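# Press down the red brake pedal on a dolly caster

## Task

Set the dolly's caster brake by getting the red end of the brake pedal pushed down, in a state that holds on its own once the robot lets go or moves away; the dolly must stay where it started, since any shift or rotation of it counts against the result.

## Robot and tools

Robot: one Doosan M1013 six-joint arm carrying a Robotiq 2F-140 two-finger gripper. There is only this one arm, so every motion argument describes this single gripper.

Frame: the scene frame has its origin on the table surface straight beneath the arm base. +z is up; facing along +x, +y lies to the left. Positions are in metres and orientations are unit quaternions written w first (qw, qx, qy, qz). The base may sit slightly tilted on the table, and the reported hand position grows less accurate when the arm is stretched far out.

Gripper axes: the fingers extend along the gripper's own +z and close along its own y. end_effector_position is the spot between the pads when they touch. Closed fingertips stick out roughly 33 mm past that point, fully open ones about 9 mm. While closing, the tips travel about 24 mm further out from the arm, so keep that clearance over any surface.

The row (10 numbers, used by both execute_actions and move): x, y, z, qw, qx, qy, qz, position, force_limit, speed. The first seven are an absolute target pose of the gripper in the scene frame, not an offset. position, force_limit and speed each lie in -1 to 1. position: +1 fully open (140 mm), about -0.8 pads touching, -1 keep closing until blocked. force_limit: grip strength, about 14 N at -1, 60 N at 0, 107 N at +1. speed: finger gap rate, about 30 mm/s at -1, 140 at 0, 250 at +1. To hold an orientation, repeat the chosen quaternion in each row rather than copying the reported one, which may have wandered.

execute_actions: argument actions is a list holding zero or one item; optional pictures (boolean) controls camera images, which come by default. Empty list: just read the state. An action item has rows (1 to 15 rows) and optional steps (1 to 15, default 15); each step is 1/30 s, one row per step, the final row repeating if rows run out. A wait item has only steps (up to 300), counted from the previous result, so your reply time eats into it. A call is rejected and sends nothing if the target lies over 0.6 m from the last reported position along any gripper axis. Each step the command is clipped to within 70 mm and 16 degrees of the measured pose; after the action the arm only continues to that last clipped pose, so check the result and send the remainder. If position and orientation cannot both be reached, position wins.

move: argument target is one row (absolute pose plus finger values); speed is the path's top speed in m/s, 0.002 to 0.5, default 0.25, with turning capped at twice that in rad/s. It drives a straight line from the current pose, lasting 0.5 to 10 s (longer paths stop early). Finger values apply at the start. It does not avoid obstacles, may overshoot the speed near a straight arm, and lags the path. Result adds a move: line with the ending (done, off_target, moving, held, fault) and limits that acted: paced means the pose was clipped, held means the clearance check blocked steps, after which motion may suddenly speed up.

wait: seconds, 0 to 10; nothing new is sent. zoom_image: camera (cam_high, cam_low or cam_wrist) and region [x0, y0, x1, y1] in pixels from the image's top-left, at most 504 by 504. Image sizes: cam_high and cam_low 672x504, cam_wrist 616x616. read_manual: optional section, only licences; no motion. finished_scene: scene number; ends the current scene for good and grades it, so call it only once the brake is set and stays set.

Result lines: the state line gives pose and velocities (m/s, rad/s). Hand target shows where the controller is driving. pose unreachable and HELD mark steps the clearance check altered or dropped (a mounting post counts as arm). object_status: 0 moving, 1 blocked while opening, 2 blocked while closing (a grip), 3 reached target or pads met. position_measured is in counts: 3 open, 230 pads together. To squeeze harder while holding, raise force_limit and nudge position, e.g. -1 to -0.98. Flange force is the estimated outside force on the gripper, noisy, worst after sudden stops, and may read no reading. MOTOR HOT warns of heating; an OVER-TEMPERATURE FAULT brakes the arm until cool.

Joint ranges (rad): waist and shoulder -6.283 to 6.283, elbow -2.792 to 2.792, the three wrist joints -6.283 to 6.283. Load limits (N m): 323, 323, 152, then 42.7 for each wrist joint.

Hazards: this arm is stiff. Aiming even slightly beyond a firm contact can trigger a fault; a joint torque over its limit, or 144 N on any part of the arm or tool, stops the arm for 10 s and cancels the rest of the call. Faster approaches hit harder and deeper targets press harder, so approach the pedal slowly with the target just past contact. Avoid shoving or rotating the dolly, and never knock anything off the table. Occasional disturbances may pull on held parts or push loose items. The simulation runs while you think, so keep replies brief.

Each tool is called after "Emit:" as a command line: name --argument value for each argument, lists and objects as JSON in quotes; but a table of rows of numbers goes row by row, as --pt "numbers of a row", without its own name.

## Session

Emit:
execute_actions --actions '[]'

Scene clock: 0.00 s of 3810.00 s.
end_effector_position=(+0.5034, +0.2490, +0.2814) position_measured=3 object_status=3 end_effector_quat_wxyz=(-0.273, +0.796, -0.096, -0.532) end_effector_velocity=(-0.000, -0.000, -0.000) end_effector_angular_velocity=(-0.001, +0.001, +0.001)
Joint positions: [0.052 0.546 1.674 0.69  2.021 1.769]
Joint velocities: [ 0.     0.     0.    -0.001  0.001  0.001]
Flange force (N, the push that the arm receives, along the gripper's own x y z axes): no reading
Hand target: +0.503, +0.249, +0.281; -0.273, +0.796, -0.096, -0.532

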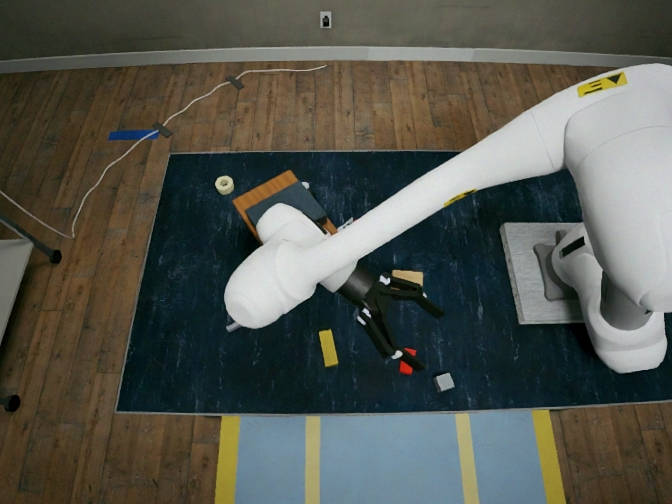

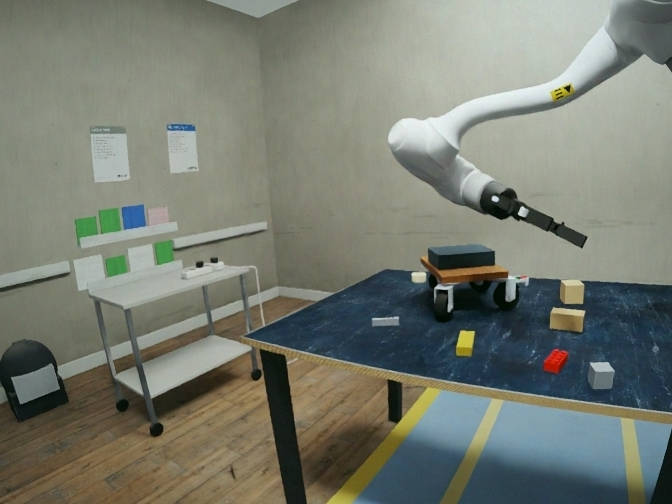

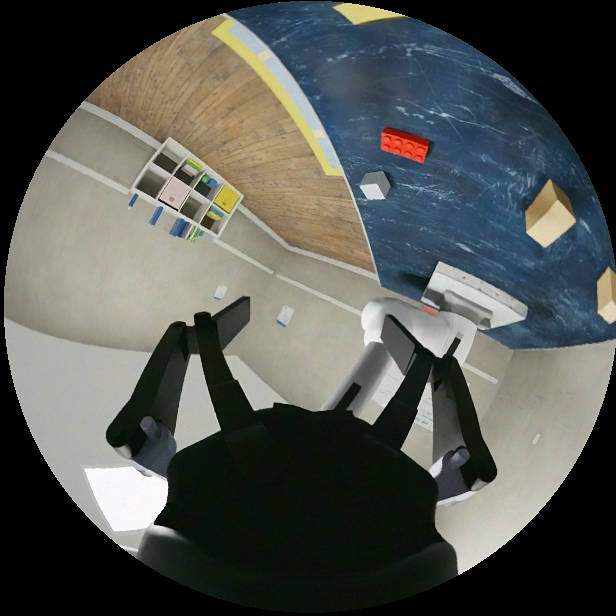

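Emit:
zoom_image --camera "cam_low" --region '[400, 230, 600, 340]'

Emit:
zoom_image --camera "cam_high" --region '[200, 150, 440, 330]'

Region (400, 230, 600, 340) of cam_low's 672x504 image, scaled by 2.520, with more detail than that image has; it fills the top 277 rows of this view, and the rest is white.

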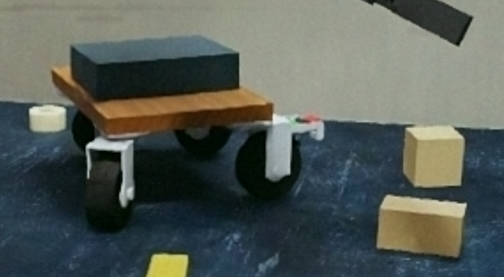

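Region (200, 150, 440, 330) of cam_high's 672x504 image, scaled by 2.100, with more detail than that image has; it fills the top 378 rows of this view, and the rest is white.

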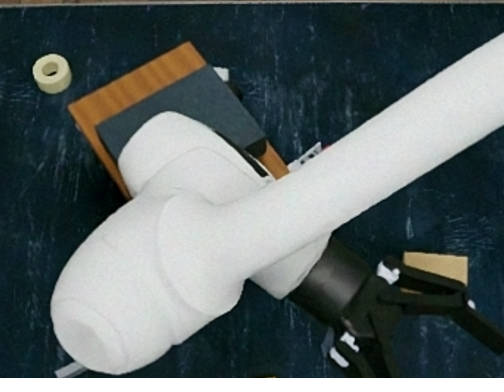

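Emit:
move --target '[0.52, -0.02, 0.33, 0, 1, 0, 0, -1, 0, 1]' --speed 0.3

Scene clock: 9.90 s of 3810.00 s.
end_effector_position=(+0.5204, -0.0201, +0.3301) position_measured=233 object_status=3 end_effector_quat_wxyz=(+0.000, +1.000, -0.000, -0.000) end_effector_velocity=(-0.000, -0.000, +0.000) end_effector_angular_velocity=(-0.001, +0.000, +0.001)
Joint positions: [-0.101 -0.041  1.871  0.002  1.305  1.463]
Joint velocities: [ 0.    -0.001  0.    -0.001  0.001  0.   ]
Flange force (N, the push that the arm receives, along the gripper's own x y z axes): [2.5 2.8 -2.3]
Hand target: +0.520, -0.020, +0.330; +0.000, +1.000, -0.000, -0.000
Off the commanded pose: 0.000 m, 0 deg.
After step 90, 4.37 s passed at rest.
move: done

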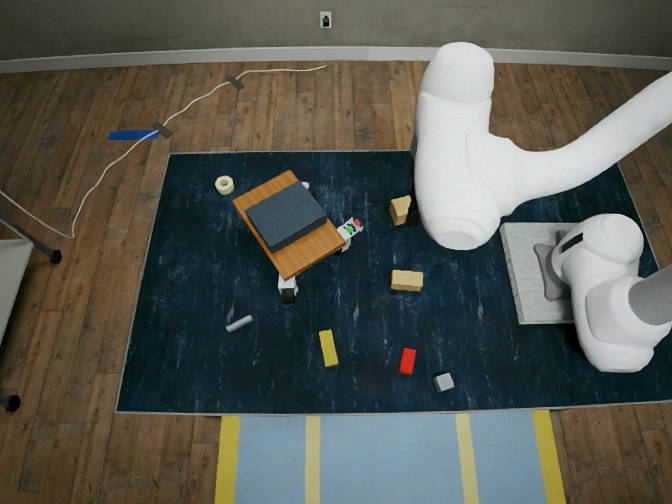

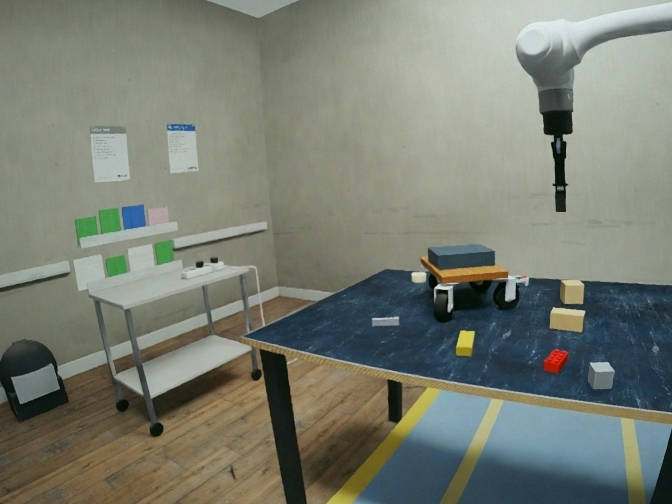

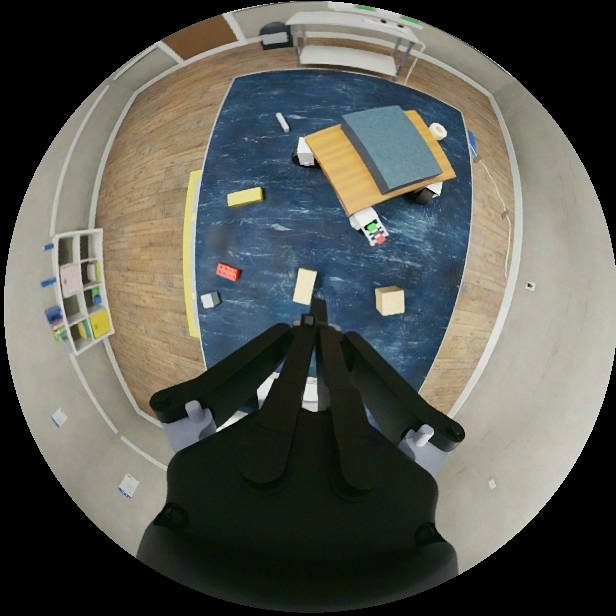

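Emit:
zoom_image --camera "cam_high" --region '[310, 195, 390, 265]'

Emit:
zoom_image --camera "cam_wrist" --region '[330, 190, 420, 270]'

Emit:
zoom_image --camera "cam_low" --region '[480, 260, 550, 315]'

Region (310, 195, 390, 265) of cam_high's 672x504 image, scaled by 6.300, with more detail than that image has; it fills the top 441 rows of this view, and the rest is white.

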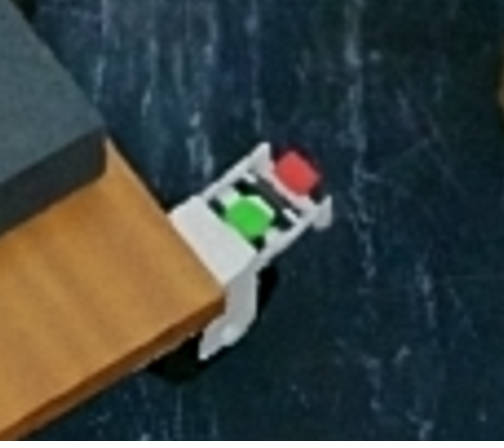

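Region (330, 190, 420, 270) of cam_wrist's 616x616 image, scaled by 5.600, with more detail than that image has.

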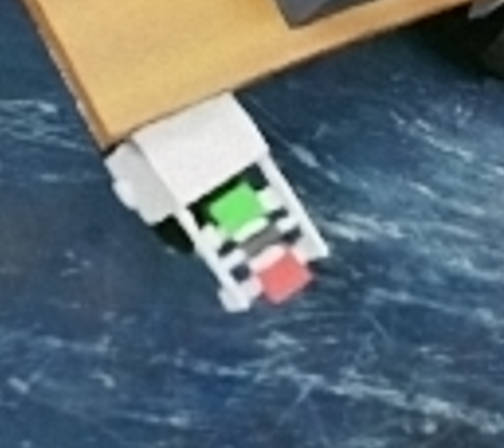

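Region (480, 260, 550, 315) of cam_low's 672x504 image, scaled by 7.200, with more detail than that image has; it fills the top 396 rows of this view, and the rest is white.

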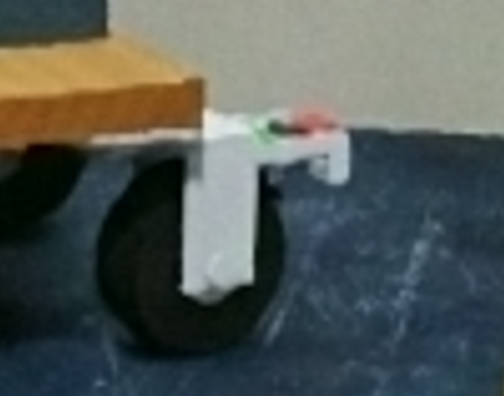

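Emit:
move --target '[0.6, -0.15, 0.24, 0, 0.954, 0.301, 0, -1, 0, 1]' --speed 0.3

Scene clock: 40.03 s of 3810.00 s.
end_effector_position=(+0.5999, -0.1498, +0.2399) position_measured=233 object_status=3 end_effector_quat_wxyz=(-0.000, +0.954, +0.301, +0.000) end_effector_velocity=(-0.000, -0.000, +0.000) end_effector_angular_velocity=(+0.000, +0.001, +0.000)
Joint positions: [-0.298  0.165  1.82   0.004  1.15   0.654]
Joint velocities: [-0.    -0.    -0.     0.     0.001 -0.001]
Flange force (N, the push that the arm receives, along the gripper's own x y z axes): [-1.4 2.4 -0.3]
Hand target: +0.600, -0.150, +0.240; -0.000, +0.954, +0.301, -0.000
Off the commanded pose: 0.000 m, 0 deg.
After step 90, 25.73 s passed at rest.
move: done

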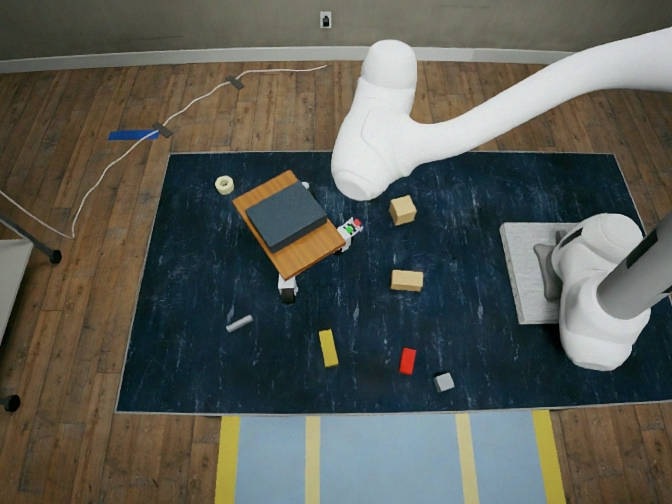

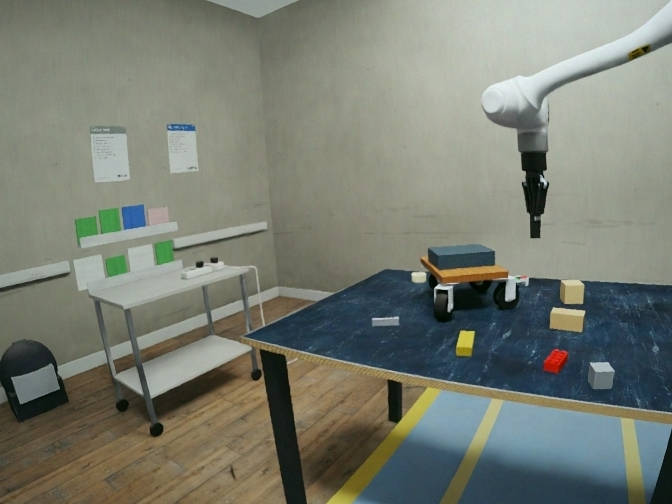

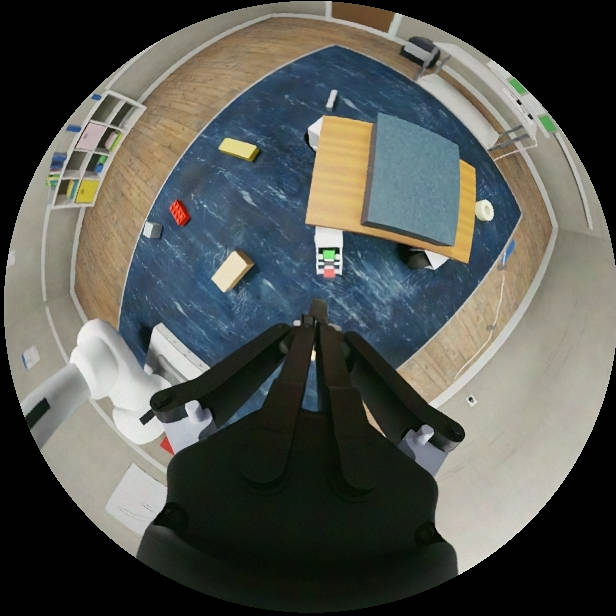

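Emit:
zoom_image --camera "cam_wrist" --region '[270, 210, 390, 340]'

Region (270, 210, 390, 340) of cam_wrist's 616x616 image, scaled by 3.877, with more detail than that image has; it fills the left 465 columns of this view, and the rest is white.

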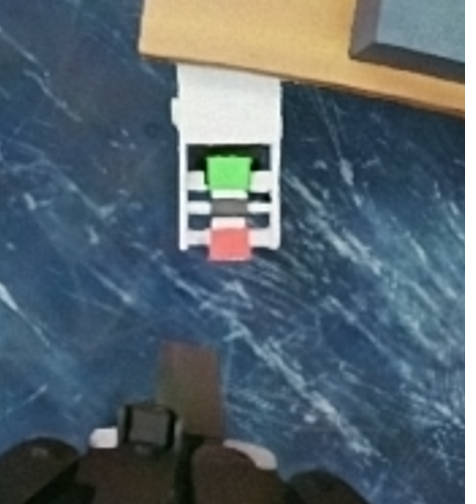

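Emit:
move --target '[0.624, -0.15, 0.175, 0, 0.9367, 0.3502, 0, -1, 0, 1]' --speed 0.15

Scene clock: 72.83 s of 3810.00 s.
end_effector_position=(+0.6238, -0.1499, +0.1749) position_measured=233 object_status=3 end_effector_quat_wxyz=(+0.000, +0.937, +0.350, -0.000) end_effector_velocity=(+0.000, -0.001, +0.000) end_effector_angular_velocity=(-0.001, -0.001, -0.001)
Joint positions: [-0.286  0.249  1.844  0.004  1.041  0.561]
Joint velocities: [-0.001  0.    -0.    -0.    -0.001  0.   ]
Flange force (N, the push that the arm receives, along the gripper's own x y z axes): [-0.5 4.1 -0.1]
Hand target: +0.624, -0.150, +0.175; -0.000, +0.937, +0.350, +0.000
Off the commanded pose: 0.000 m, 0 deg.
After step 90, 29.03 s passed at rest.
move: done

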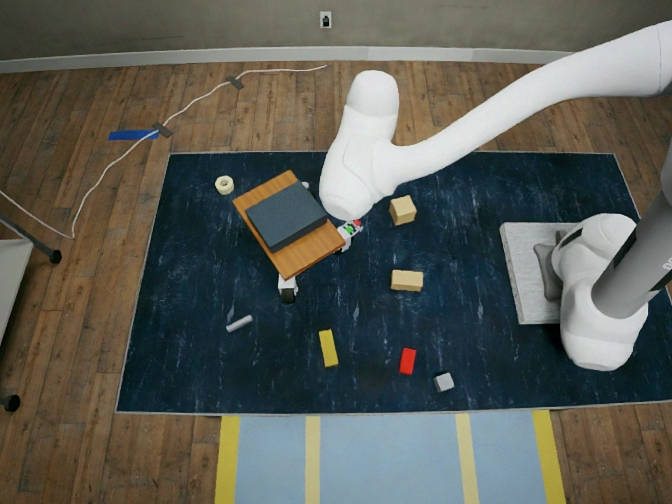

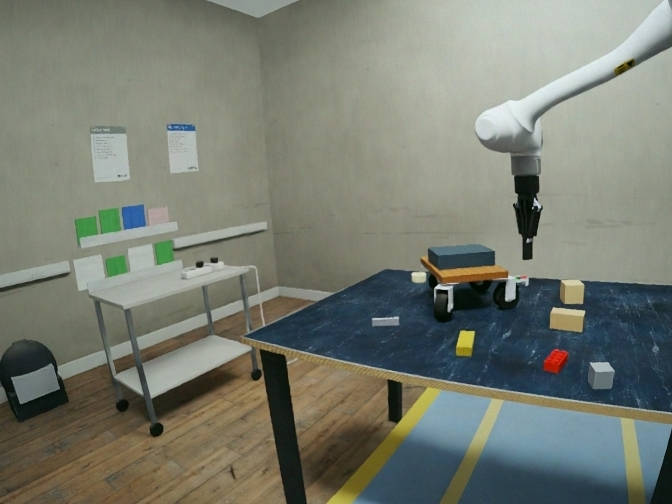

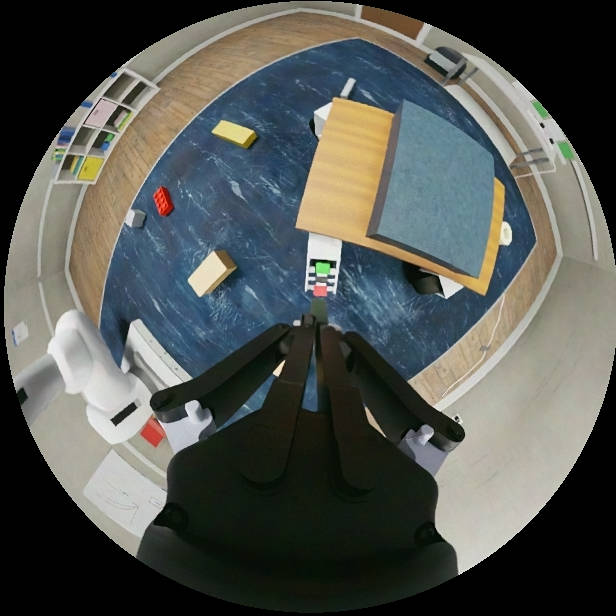

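Emit:
zoom_image --camera "cam_wrist" --region '[280, 240, 360, 330]'

Emit:
zoom_image --camera "cam_low" --region '[485, 235, 560, 315]'

Region (280, 240, 360, 330) of cam_wrist's 616x616 image, scaled by 5.600, with more detail than that image has.

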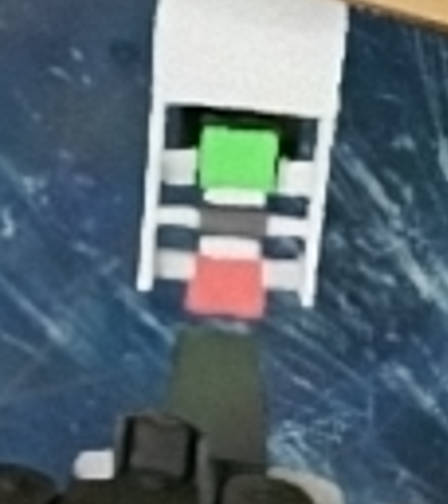

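Region (485, 235, 560, 315) of cam_low's 672x504 image, scaled by 6.300, with more detail than that image has; it fills the left 472 columns of this view, and the rest is white.

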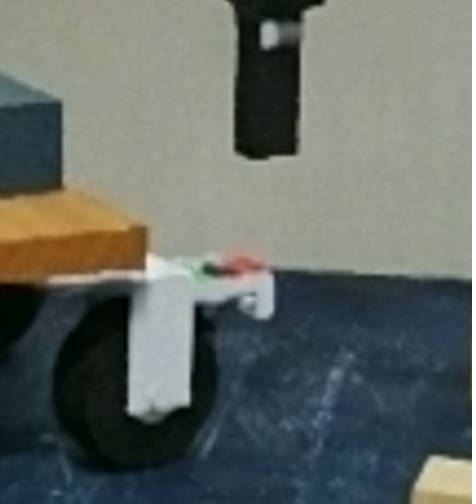

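Emit:
move --target '[0.6284, -0.1475, 0.141, 0, 0.9367, 0.3502, 0, -1, 0, 1]' --speed 0.06

Emit:
zoom_image --camera "cam_wrist" --region '[280, 240, 360, 330]'

Emit:
zoom_image --camera "cam_low" --region '[485, 235, 560, 315]'

Scene clock: 86.20 s of 3810.00 s.
end_effector_position=(+0.6283, -0.1475, +0.1410) position_measured=233 object_status=3 end_effector_quat_wxyz=(-0.000, +0.937, +0.350, +0.000) end_effector_velocity=(-0.000, -0.000, +0.000) end_effector_angular_velocity=(-0.001, +0.000, +0.003)
Joint positions: [-0.28   0.285  1.868  0.004  0.982  0.566]
Joint velocities: [-0.    -0.    -0.    -0.001  0.    -0.002]
Flange force (N, the push that the arm receives, along the gripper's own x y z axes): [-0.6 3.7 -0.3]
Hand target: +0.628, -0.147, +0.141; -0.000, +0.937, +0.350, +0.000
Off the commanded pose: 0.000 m, 0 deg.
After step 90, 9.53 s passed at rest.
move: done

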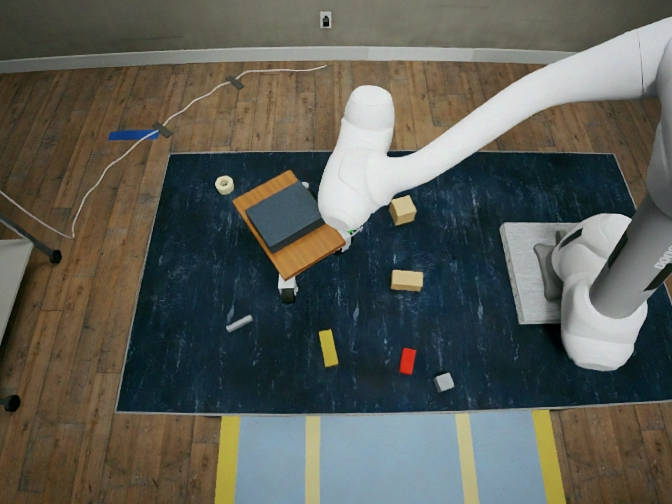

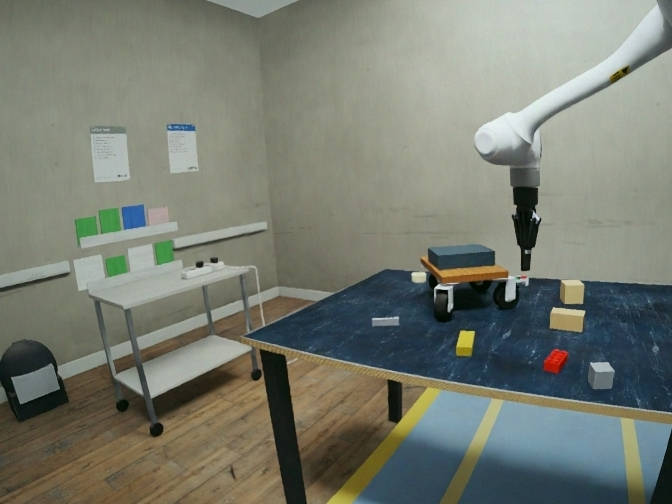

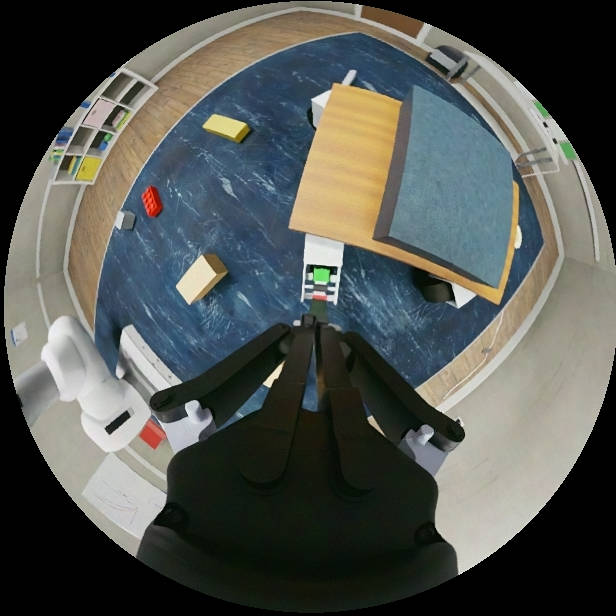

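Region (280, 240, 360, 330) of cam_wrist's 616x616 image, scaled by 5.600, with more detail than that image has.

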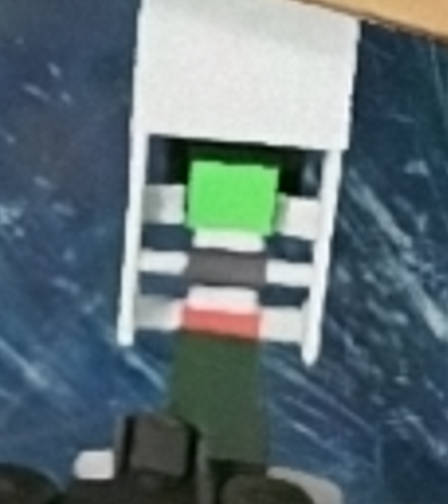

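Region (485, 235, 560, 315) of cam_low's 672x504 image, scaled by 6.300, with more detail than that image has; it fills the left 472 columns of this view, and the rest is white.

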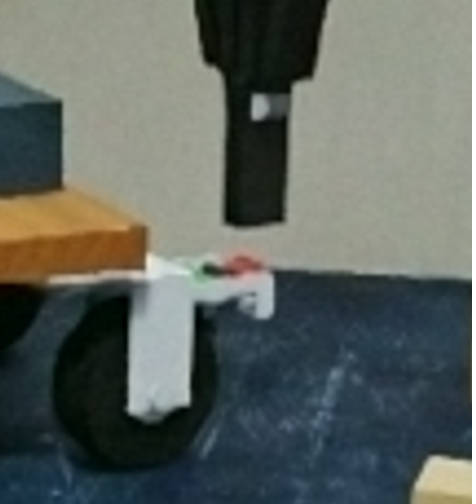

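Emit:
move --target '[0.6256, -0.15, 0.128, 0, 0.9367, 0.3502, 0, -1, 0, 1]' --speed 0.015

Emit:
zoom_image --camera "cam_wrist" --region '[280, 240, 360, 330]'

Emit:
zoom_image --camera "cam_low" --region '[485, 235, 560, 315]'

Scene clock: 94.77 s of 3810.00 s.
end_effector_position=(+0.6256, -0.1500, +0.1280) position_measured=233 object_status=3 end_effector_quat_wxyz=(-0.000, +0.937, +0.350, -0.000) end_effector_velocity=(+0.000, -0.000, -0.000) end_effector_angular_velocity=(-0.000, -0.001, +0.000)
Joint positions: [-0.285  0.294  1.882  0.004  0.958  0.561]
Joint velocities: [ 0.     0.    -0.    -0.    -0.001  0.   ]
Flange force (N, the push that the arm receives, along the gripper's own x y z axes): [-1.1 3.7 0.1]
Hand target: +0.626, -0.150, +0.128; -0.000, +0.937, +0.350, +0.000
Off the commanded pose: 0.000 m, 0 deg.
After step 90, 4.43 s passed at rest.
move: done

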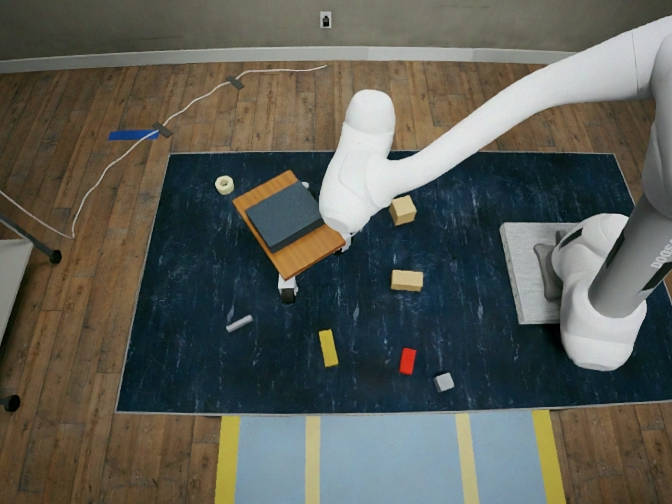

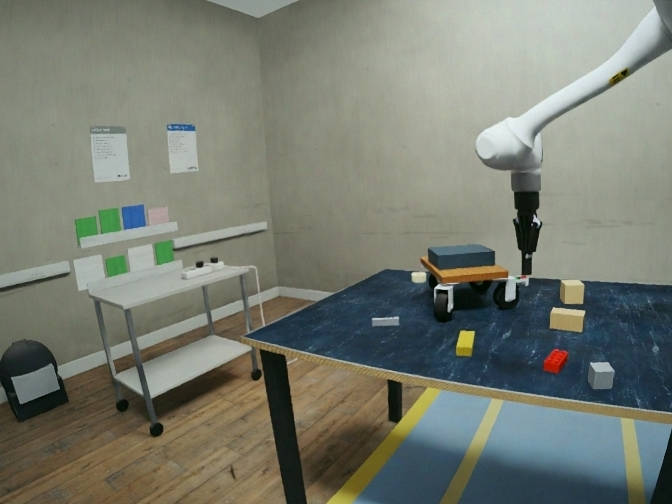

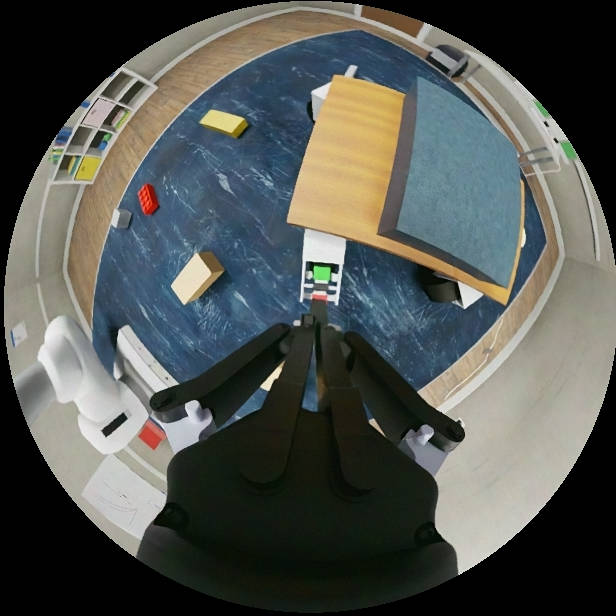

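Region (280, 240, 360, 330) of cam_wrist's 616x616 image, scaled by 5.600, with more detail than that image has.

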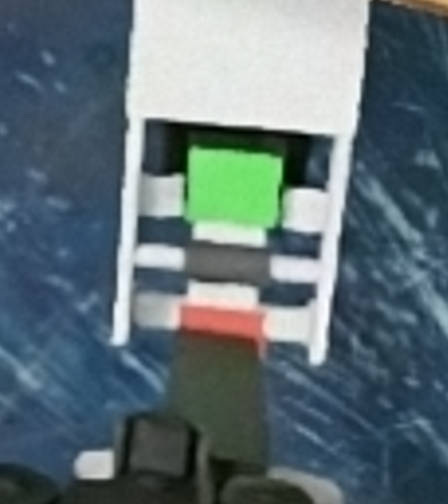

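Region (485, 235, 560, 315) of cam_low's 672x504 image, scaled by 6.300, with more detail than that image has; it fills the left 472 columns of this view, and the rest is white.

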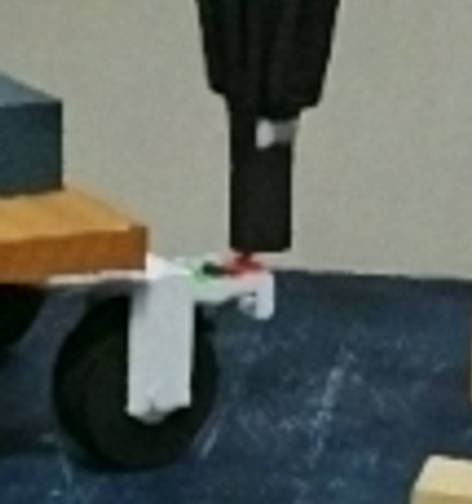

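Emit:
move --target '[0.6256, -0.15, 0.121, 0, 0.9367, 0.3502, 0, -1, 0, 1]' --speed 0.006

Emit:
zoom_image --camera "cam_low" --region '[485, 235, 560, 315]'

Scene clock: 99.57 s of 3810.00 s.
end_effector_position=(+0.6256, -0.1500, +0.1210) position_measured=233 object_status=3 end_effector_quat_wxyz=(-0.000, +0.937, +0.350, -0.000) end_effector_velocity=(-0.000, -0.001, -0.000) end_effector_angular_velocity=(-0.001, +0.000, -0.001)
Joint positions: [-0.285  0.301  1.888  0.004  0.945  0.561]
Joint velocities: [-0.     0.    -0.    -0.002 -0.     0.002]
Flange force (N, the push that the arm receives, along the gripper's own x y z axes): [-3.1 4.4 -7.0]
Hand target: +0.626, -0.150, +0.121; -0.000, +0.937, +0.350, +0.000
Off the commanded pose: 0.000 m, 0 deg.
After step 90, 0.40 s passed at rest.
move: done

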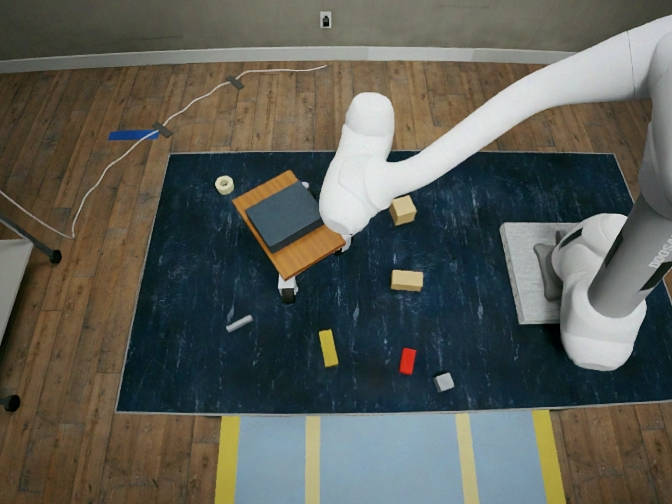

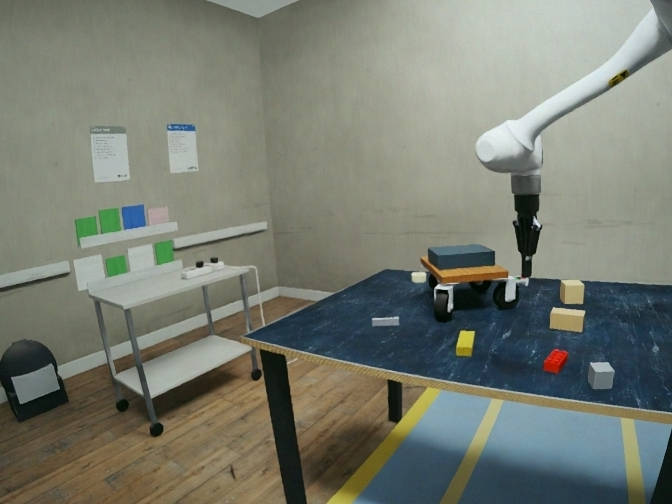

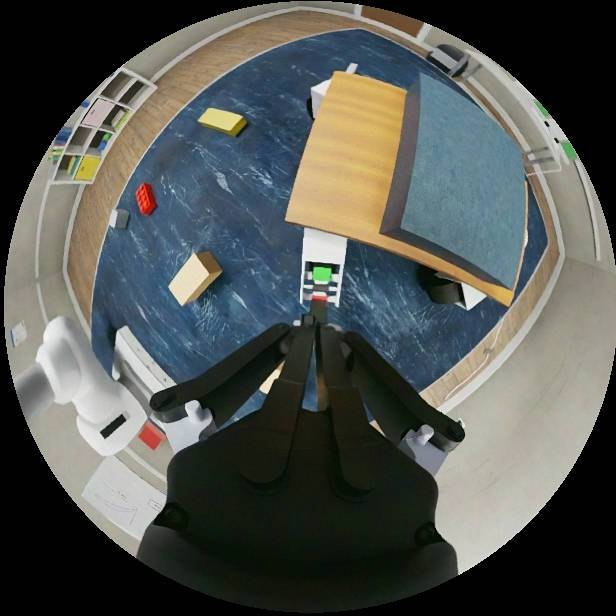

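Region (485, 235, 560, 315) of cam_low's 672x504 image, scaled by 6.300, with more detail than that image has; it fills the left 472 columns of this view, and the rest is white.

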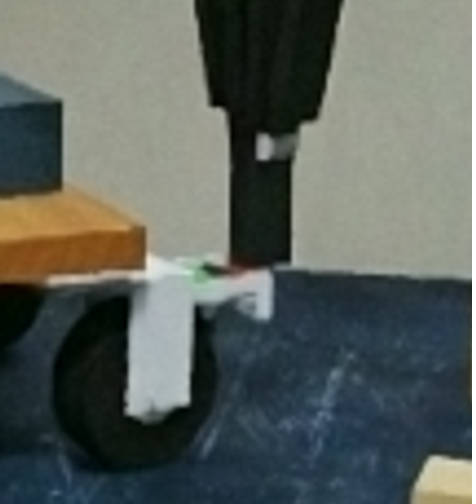

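Contact, 7 N. Continue pressing a little.

Emit:
move --target '[0.6256, -0.15, 0.117, 0, 0.9367, 0.3502, 0, -1, 0, 1]' --speed 0.006

Emit:
zoom_image --camera "cam_low" --region '[485, 235, 560, 315]'

Scene clock: 103.20 s of 3810.00 s.
end_effector_position=(+0.6256, -0.1500, +0.1170) position_measured=233 object_status=3 end_effector_quat_wxyz=(+0.000, +0.937, +0.350, +0.000) end_effector_velocity=(-0.000, +0.000, -0.000) end_effector_angular_velocity=(-0.001, +0.002, -0.000)
Joint positions: [-0.285  0.305  1.891  0.004  0.938  0.561]
Joint velocities: [ 0.001  0.     0.    -0.001  0.001  0.002]
Flange force (N, the push that the arm receives, along the gripper's own x y z axes): [-5.7 3.6 -13.7]
Hand target: +0.626, -0.150, +0.117; -0.000, +0.937, +0.350, +0.000
Off the commanded pose: 0.000 m, 0 deg.
move: done

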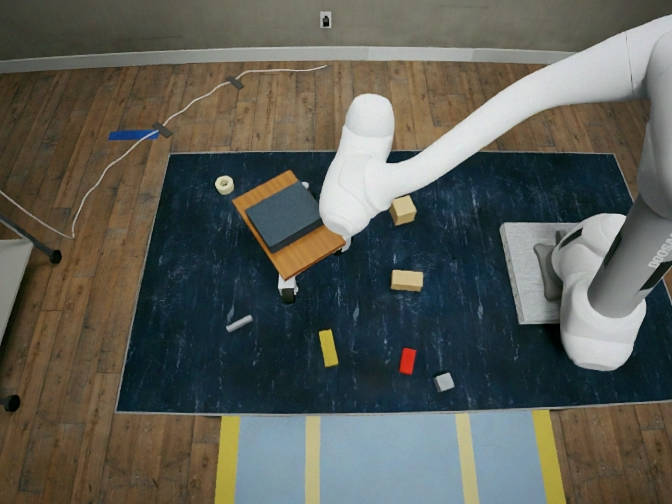

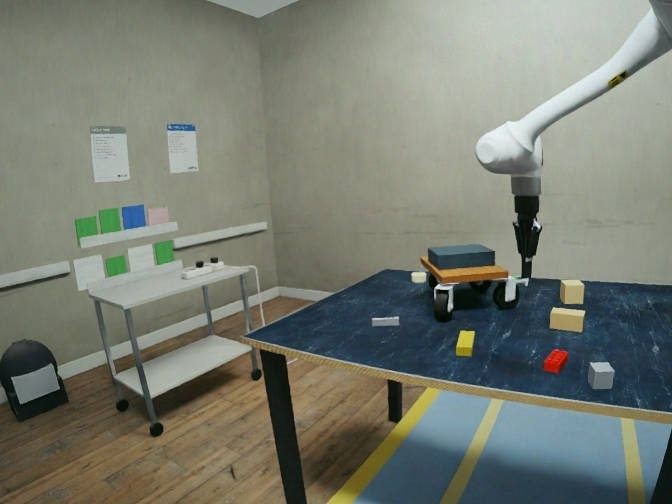

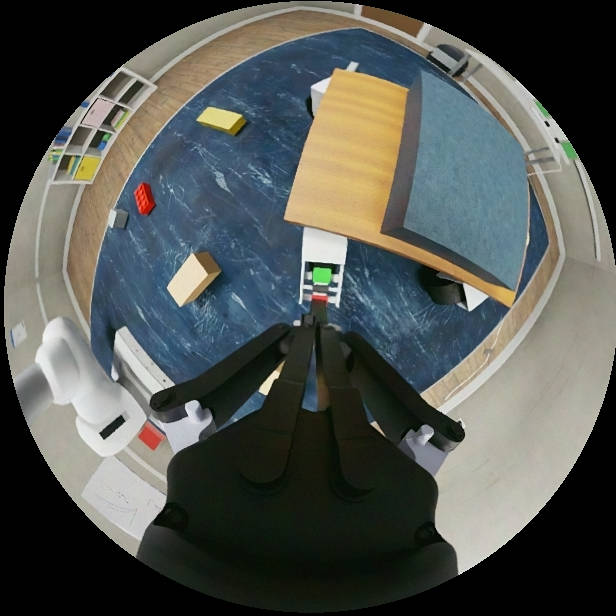

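Region (485, 235, 560, 315) of cam_low's 672x504 image, scaled by 6.300, with more detail than that image has; it fills the left 472 columns of this view, and the rest is white.

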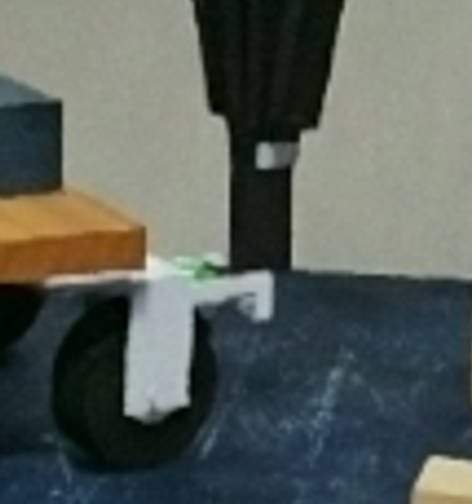

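Emit:
move --target '[0.6248, -0.1507, 0.1152, 0, 0.9367, 0.3502, 0, -1, 0, 1]' --speed 0.004

Emit:
zoom_image --camera "cam_low" --region '[485, 235, 560, 315]'

Scene clock: 107.83 s of 3810.00 s.
end_effector_position=(+0.6245, -0.1506, +0.1148) position_measured=233 object_status=3 end_effector_quat_wxyz=(-0.000, +0.937, +0.350, -0.000) end_effector_velocity=(+0.001, -0.000, +0.001) end_effector_angular_velocity=(-0.001, -0.001, -0.000)
Joint positions: [-0.287  0.306  1.894  0.004  0.935  0.56 ]
Joint velocities: [ 0.    -0.    -0.001 -0.    -0.     0.   ]
Flange force (N, the push that the arm receives, along the gripper's own x y z axes): [-0.2 4.3 -0.5]
Hand target: +0.625, -0.151, +0.115; -0.000, +0.937, +0.350, +0.000
Off the commanded pose: 0.000 m, 0 deg.
After step 90, 0.90 s passed at rest.
move: done

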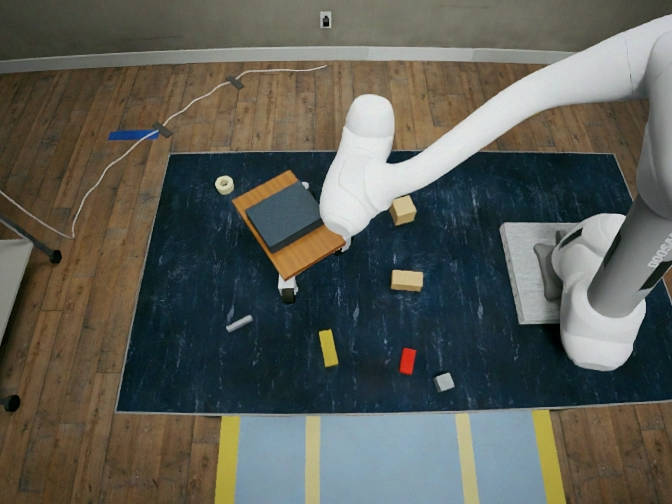

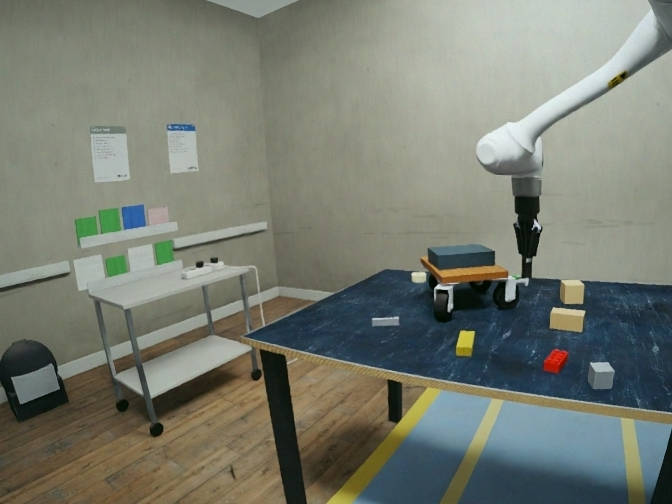

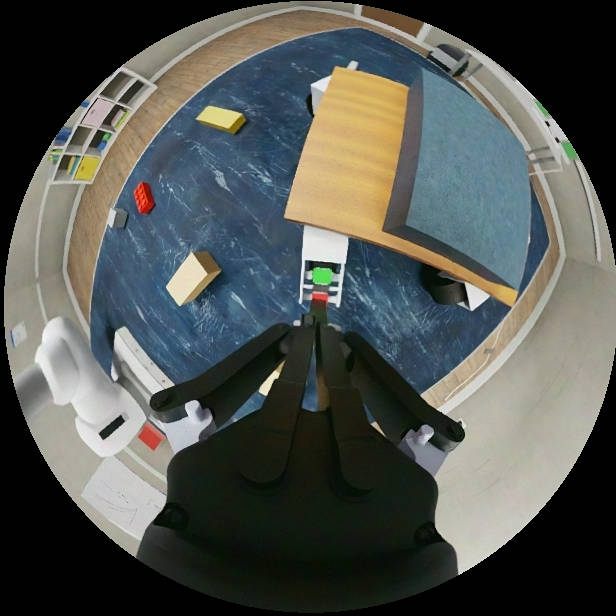

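Region (485, 235, 560, 315) of cam_low's 672x504 image, scaled by 6.300, with more detail than that image has; it fills the left 472 columns of this view, and the rest is white.

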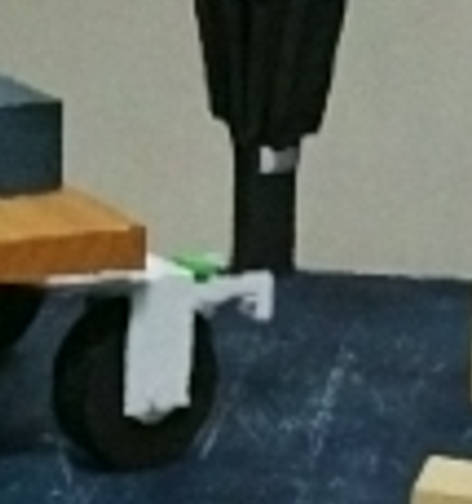

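The pedal snapped over (force dropped, green up). Lifting off.

Emit:
move --target '[0.6248, -0.1507, 0.17, 0, 0.9367, 0.3502, 0, -1, 0, 1]' --speed 0.1

Emit:
zoom_image --camera "cam_low" --region '[485, 235, 560, 315]'

Scene clock: 111.63 s of 3810.00 s.
end_effector_position=(+0.6249, -0.1508, +0.1700) position_measured=233 object_status=3 end_effector_quat_wxyz=(+0.000, +0.937, +0.350, -0.000) end_effector_velocity=(+0.001, -0.001, +0.000) end_effector_angular_velocity=(-0.002, -0.003, -0.000)
Joint positions: [-0.287  0.255  1.847  0.004  1.033  0.56 ]
Joint velocities: [-0.    -0.    -0.    -0.001 -0.003  0.   ]
Flange force (N, the push that the arm receives, along the gripper's own x y z axes): [-0.6 3.8 -0.7]
Hand target: +0.625, -0.151, +0.170; +0.000, +0.937, +0.350, -0.000
Off the commanded pose: 0.000 m, 0 deg.
move: done

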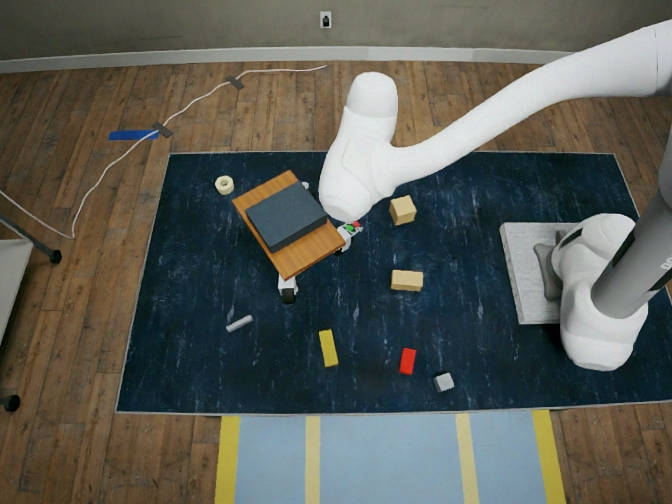

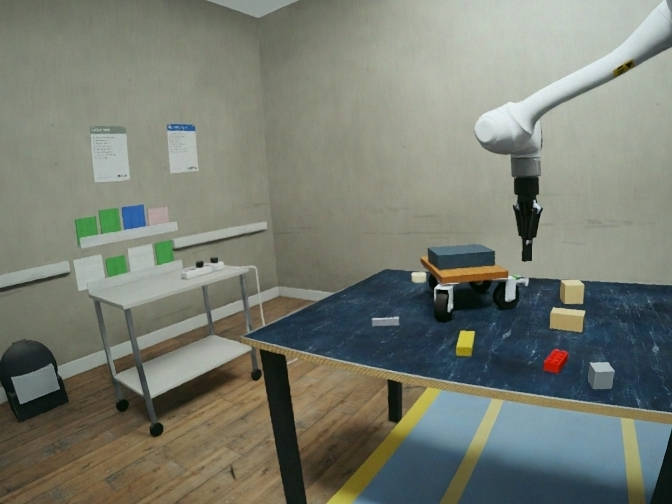

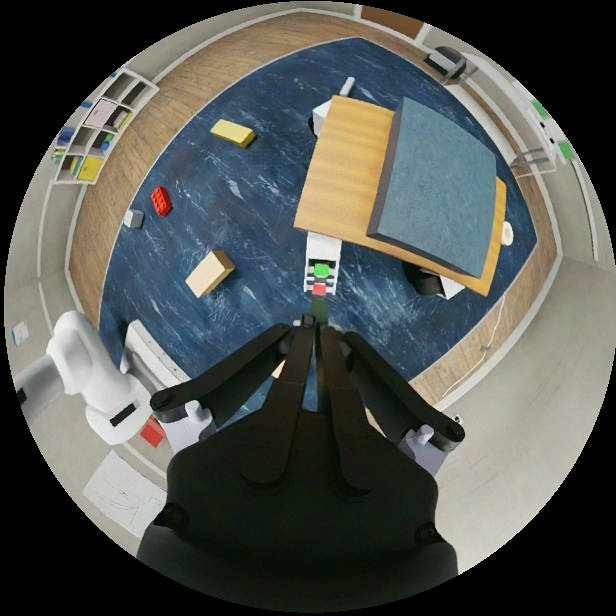

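Region (485, 235, 560, 315) of cam_low's 672x504 image, scaled by 6.300, with more detail than that image has; it fills the left 472 columns of this view, and the rest is white.

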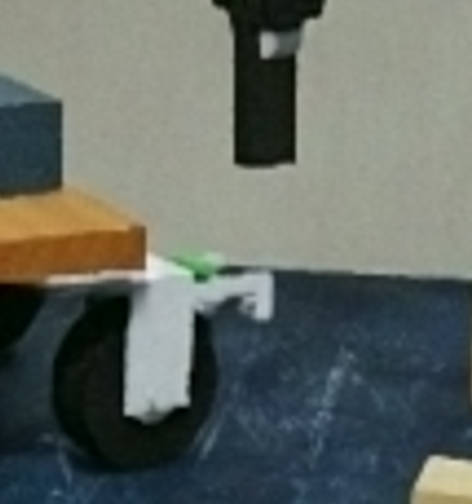

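The red end stays down with the robot clear.

Emit:
finished_scene --scene 1

The scene is finished: the task was done.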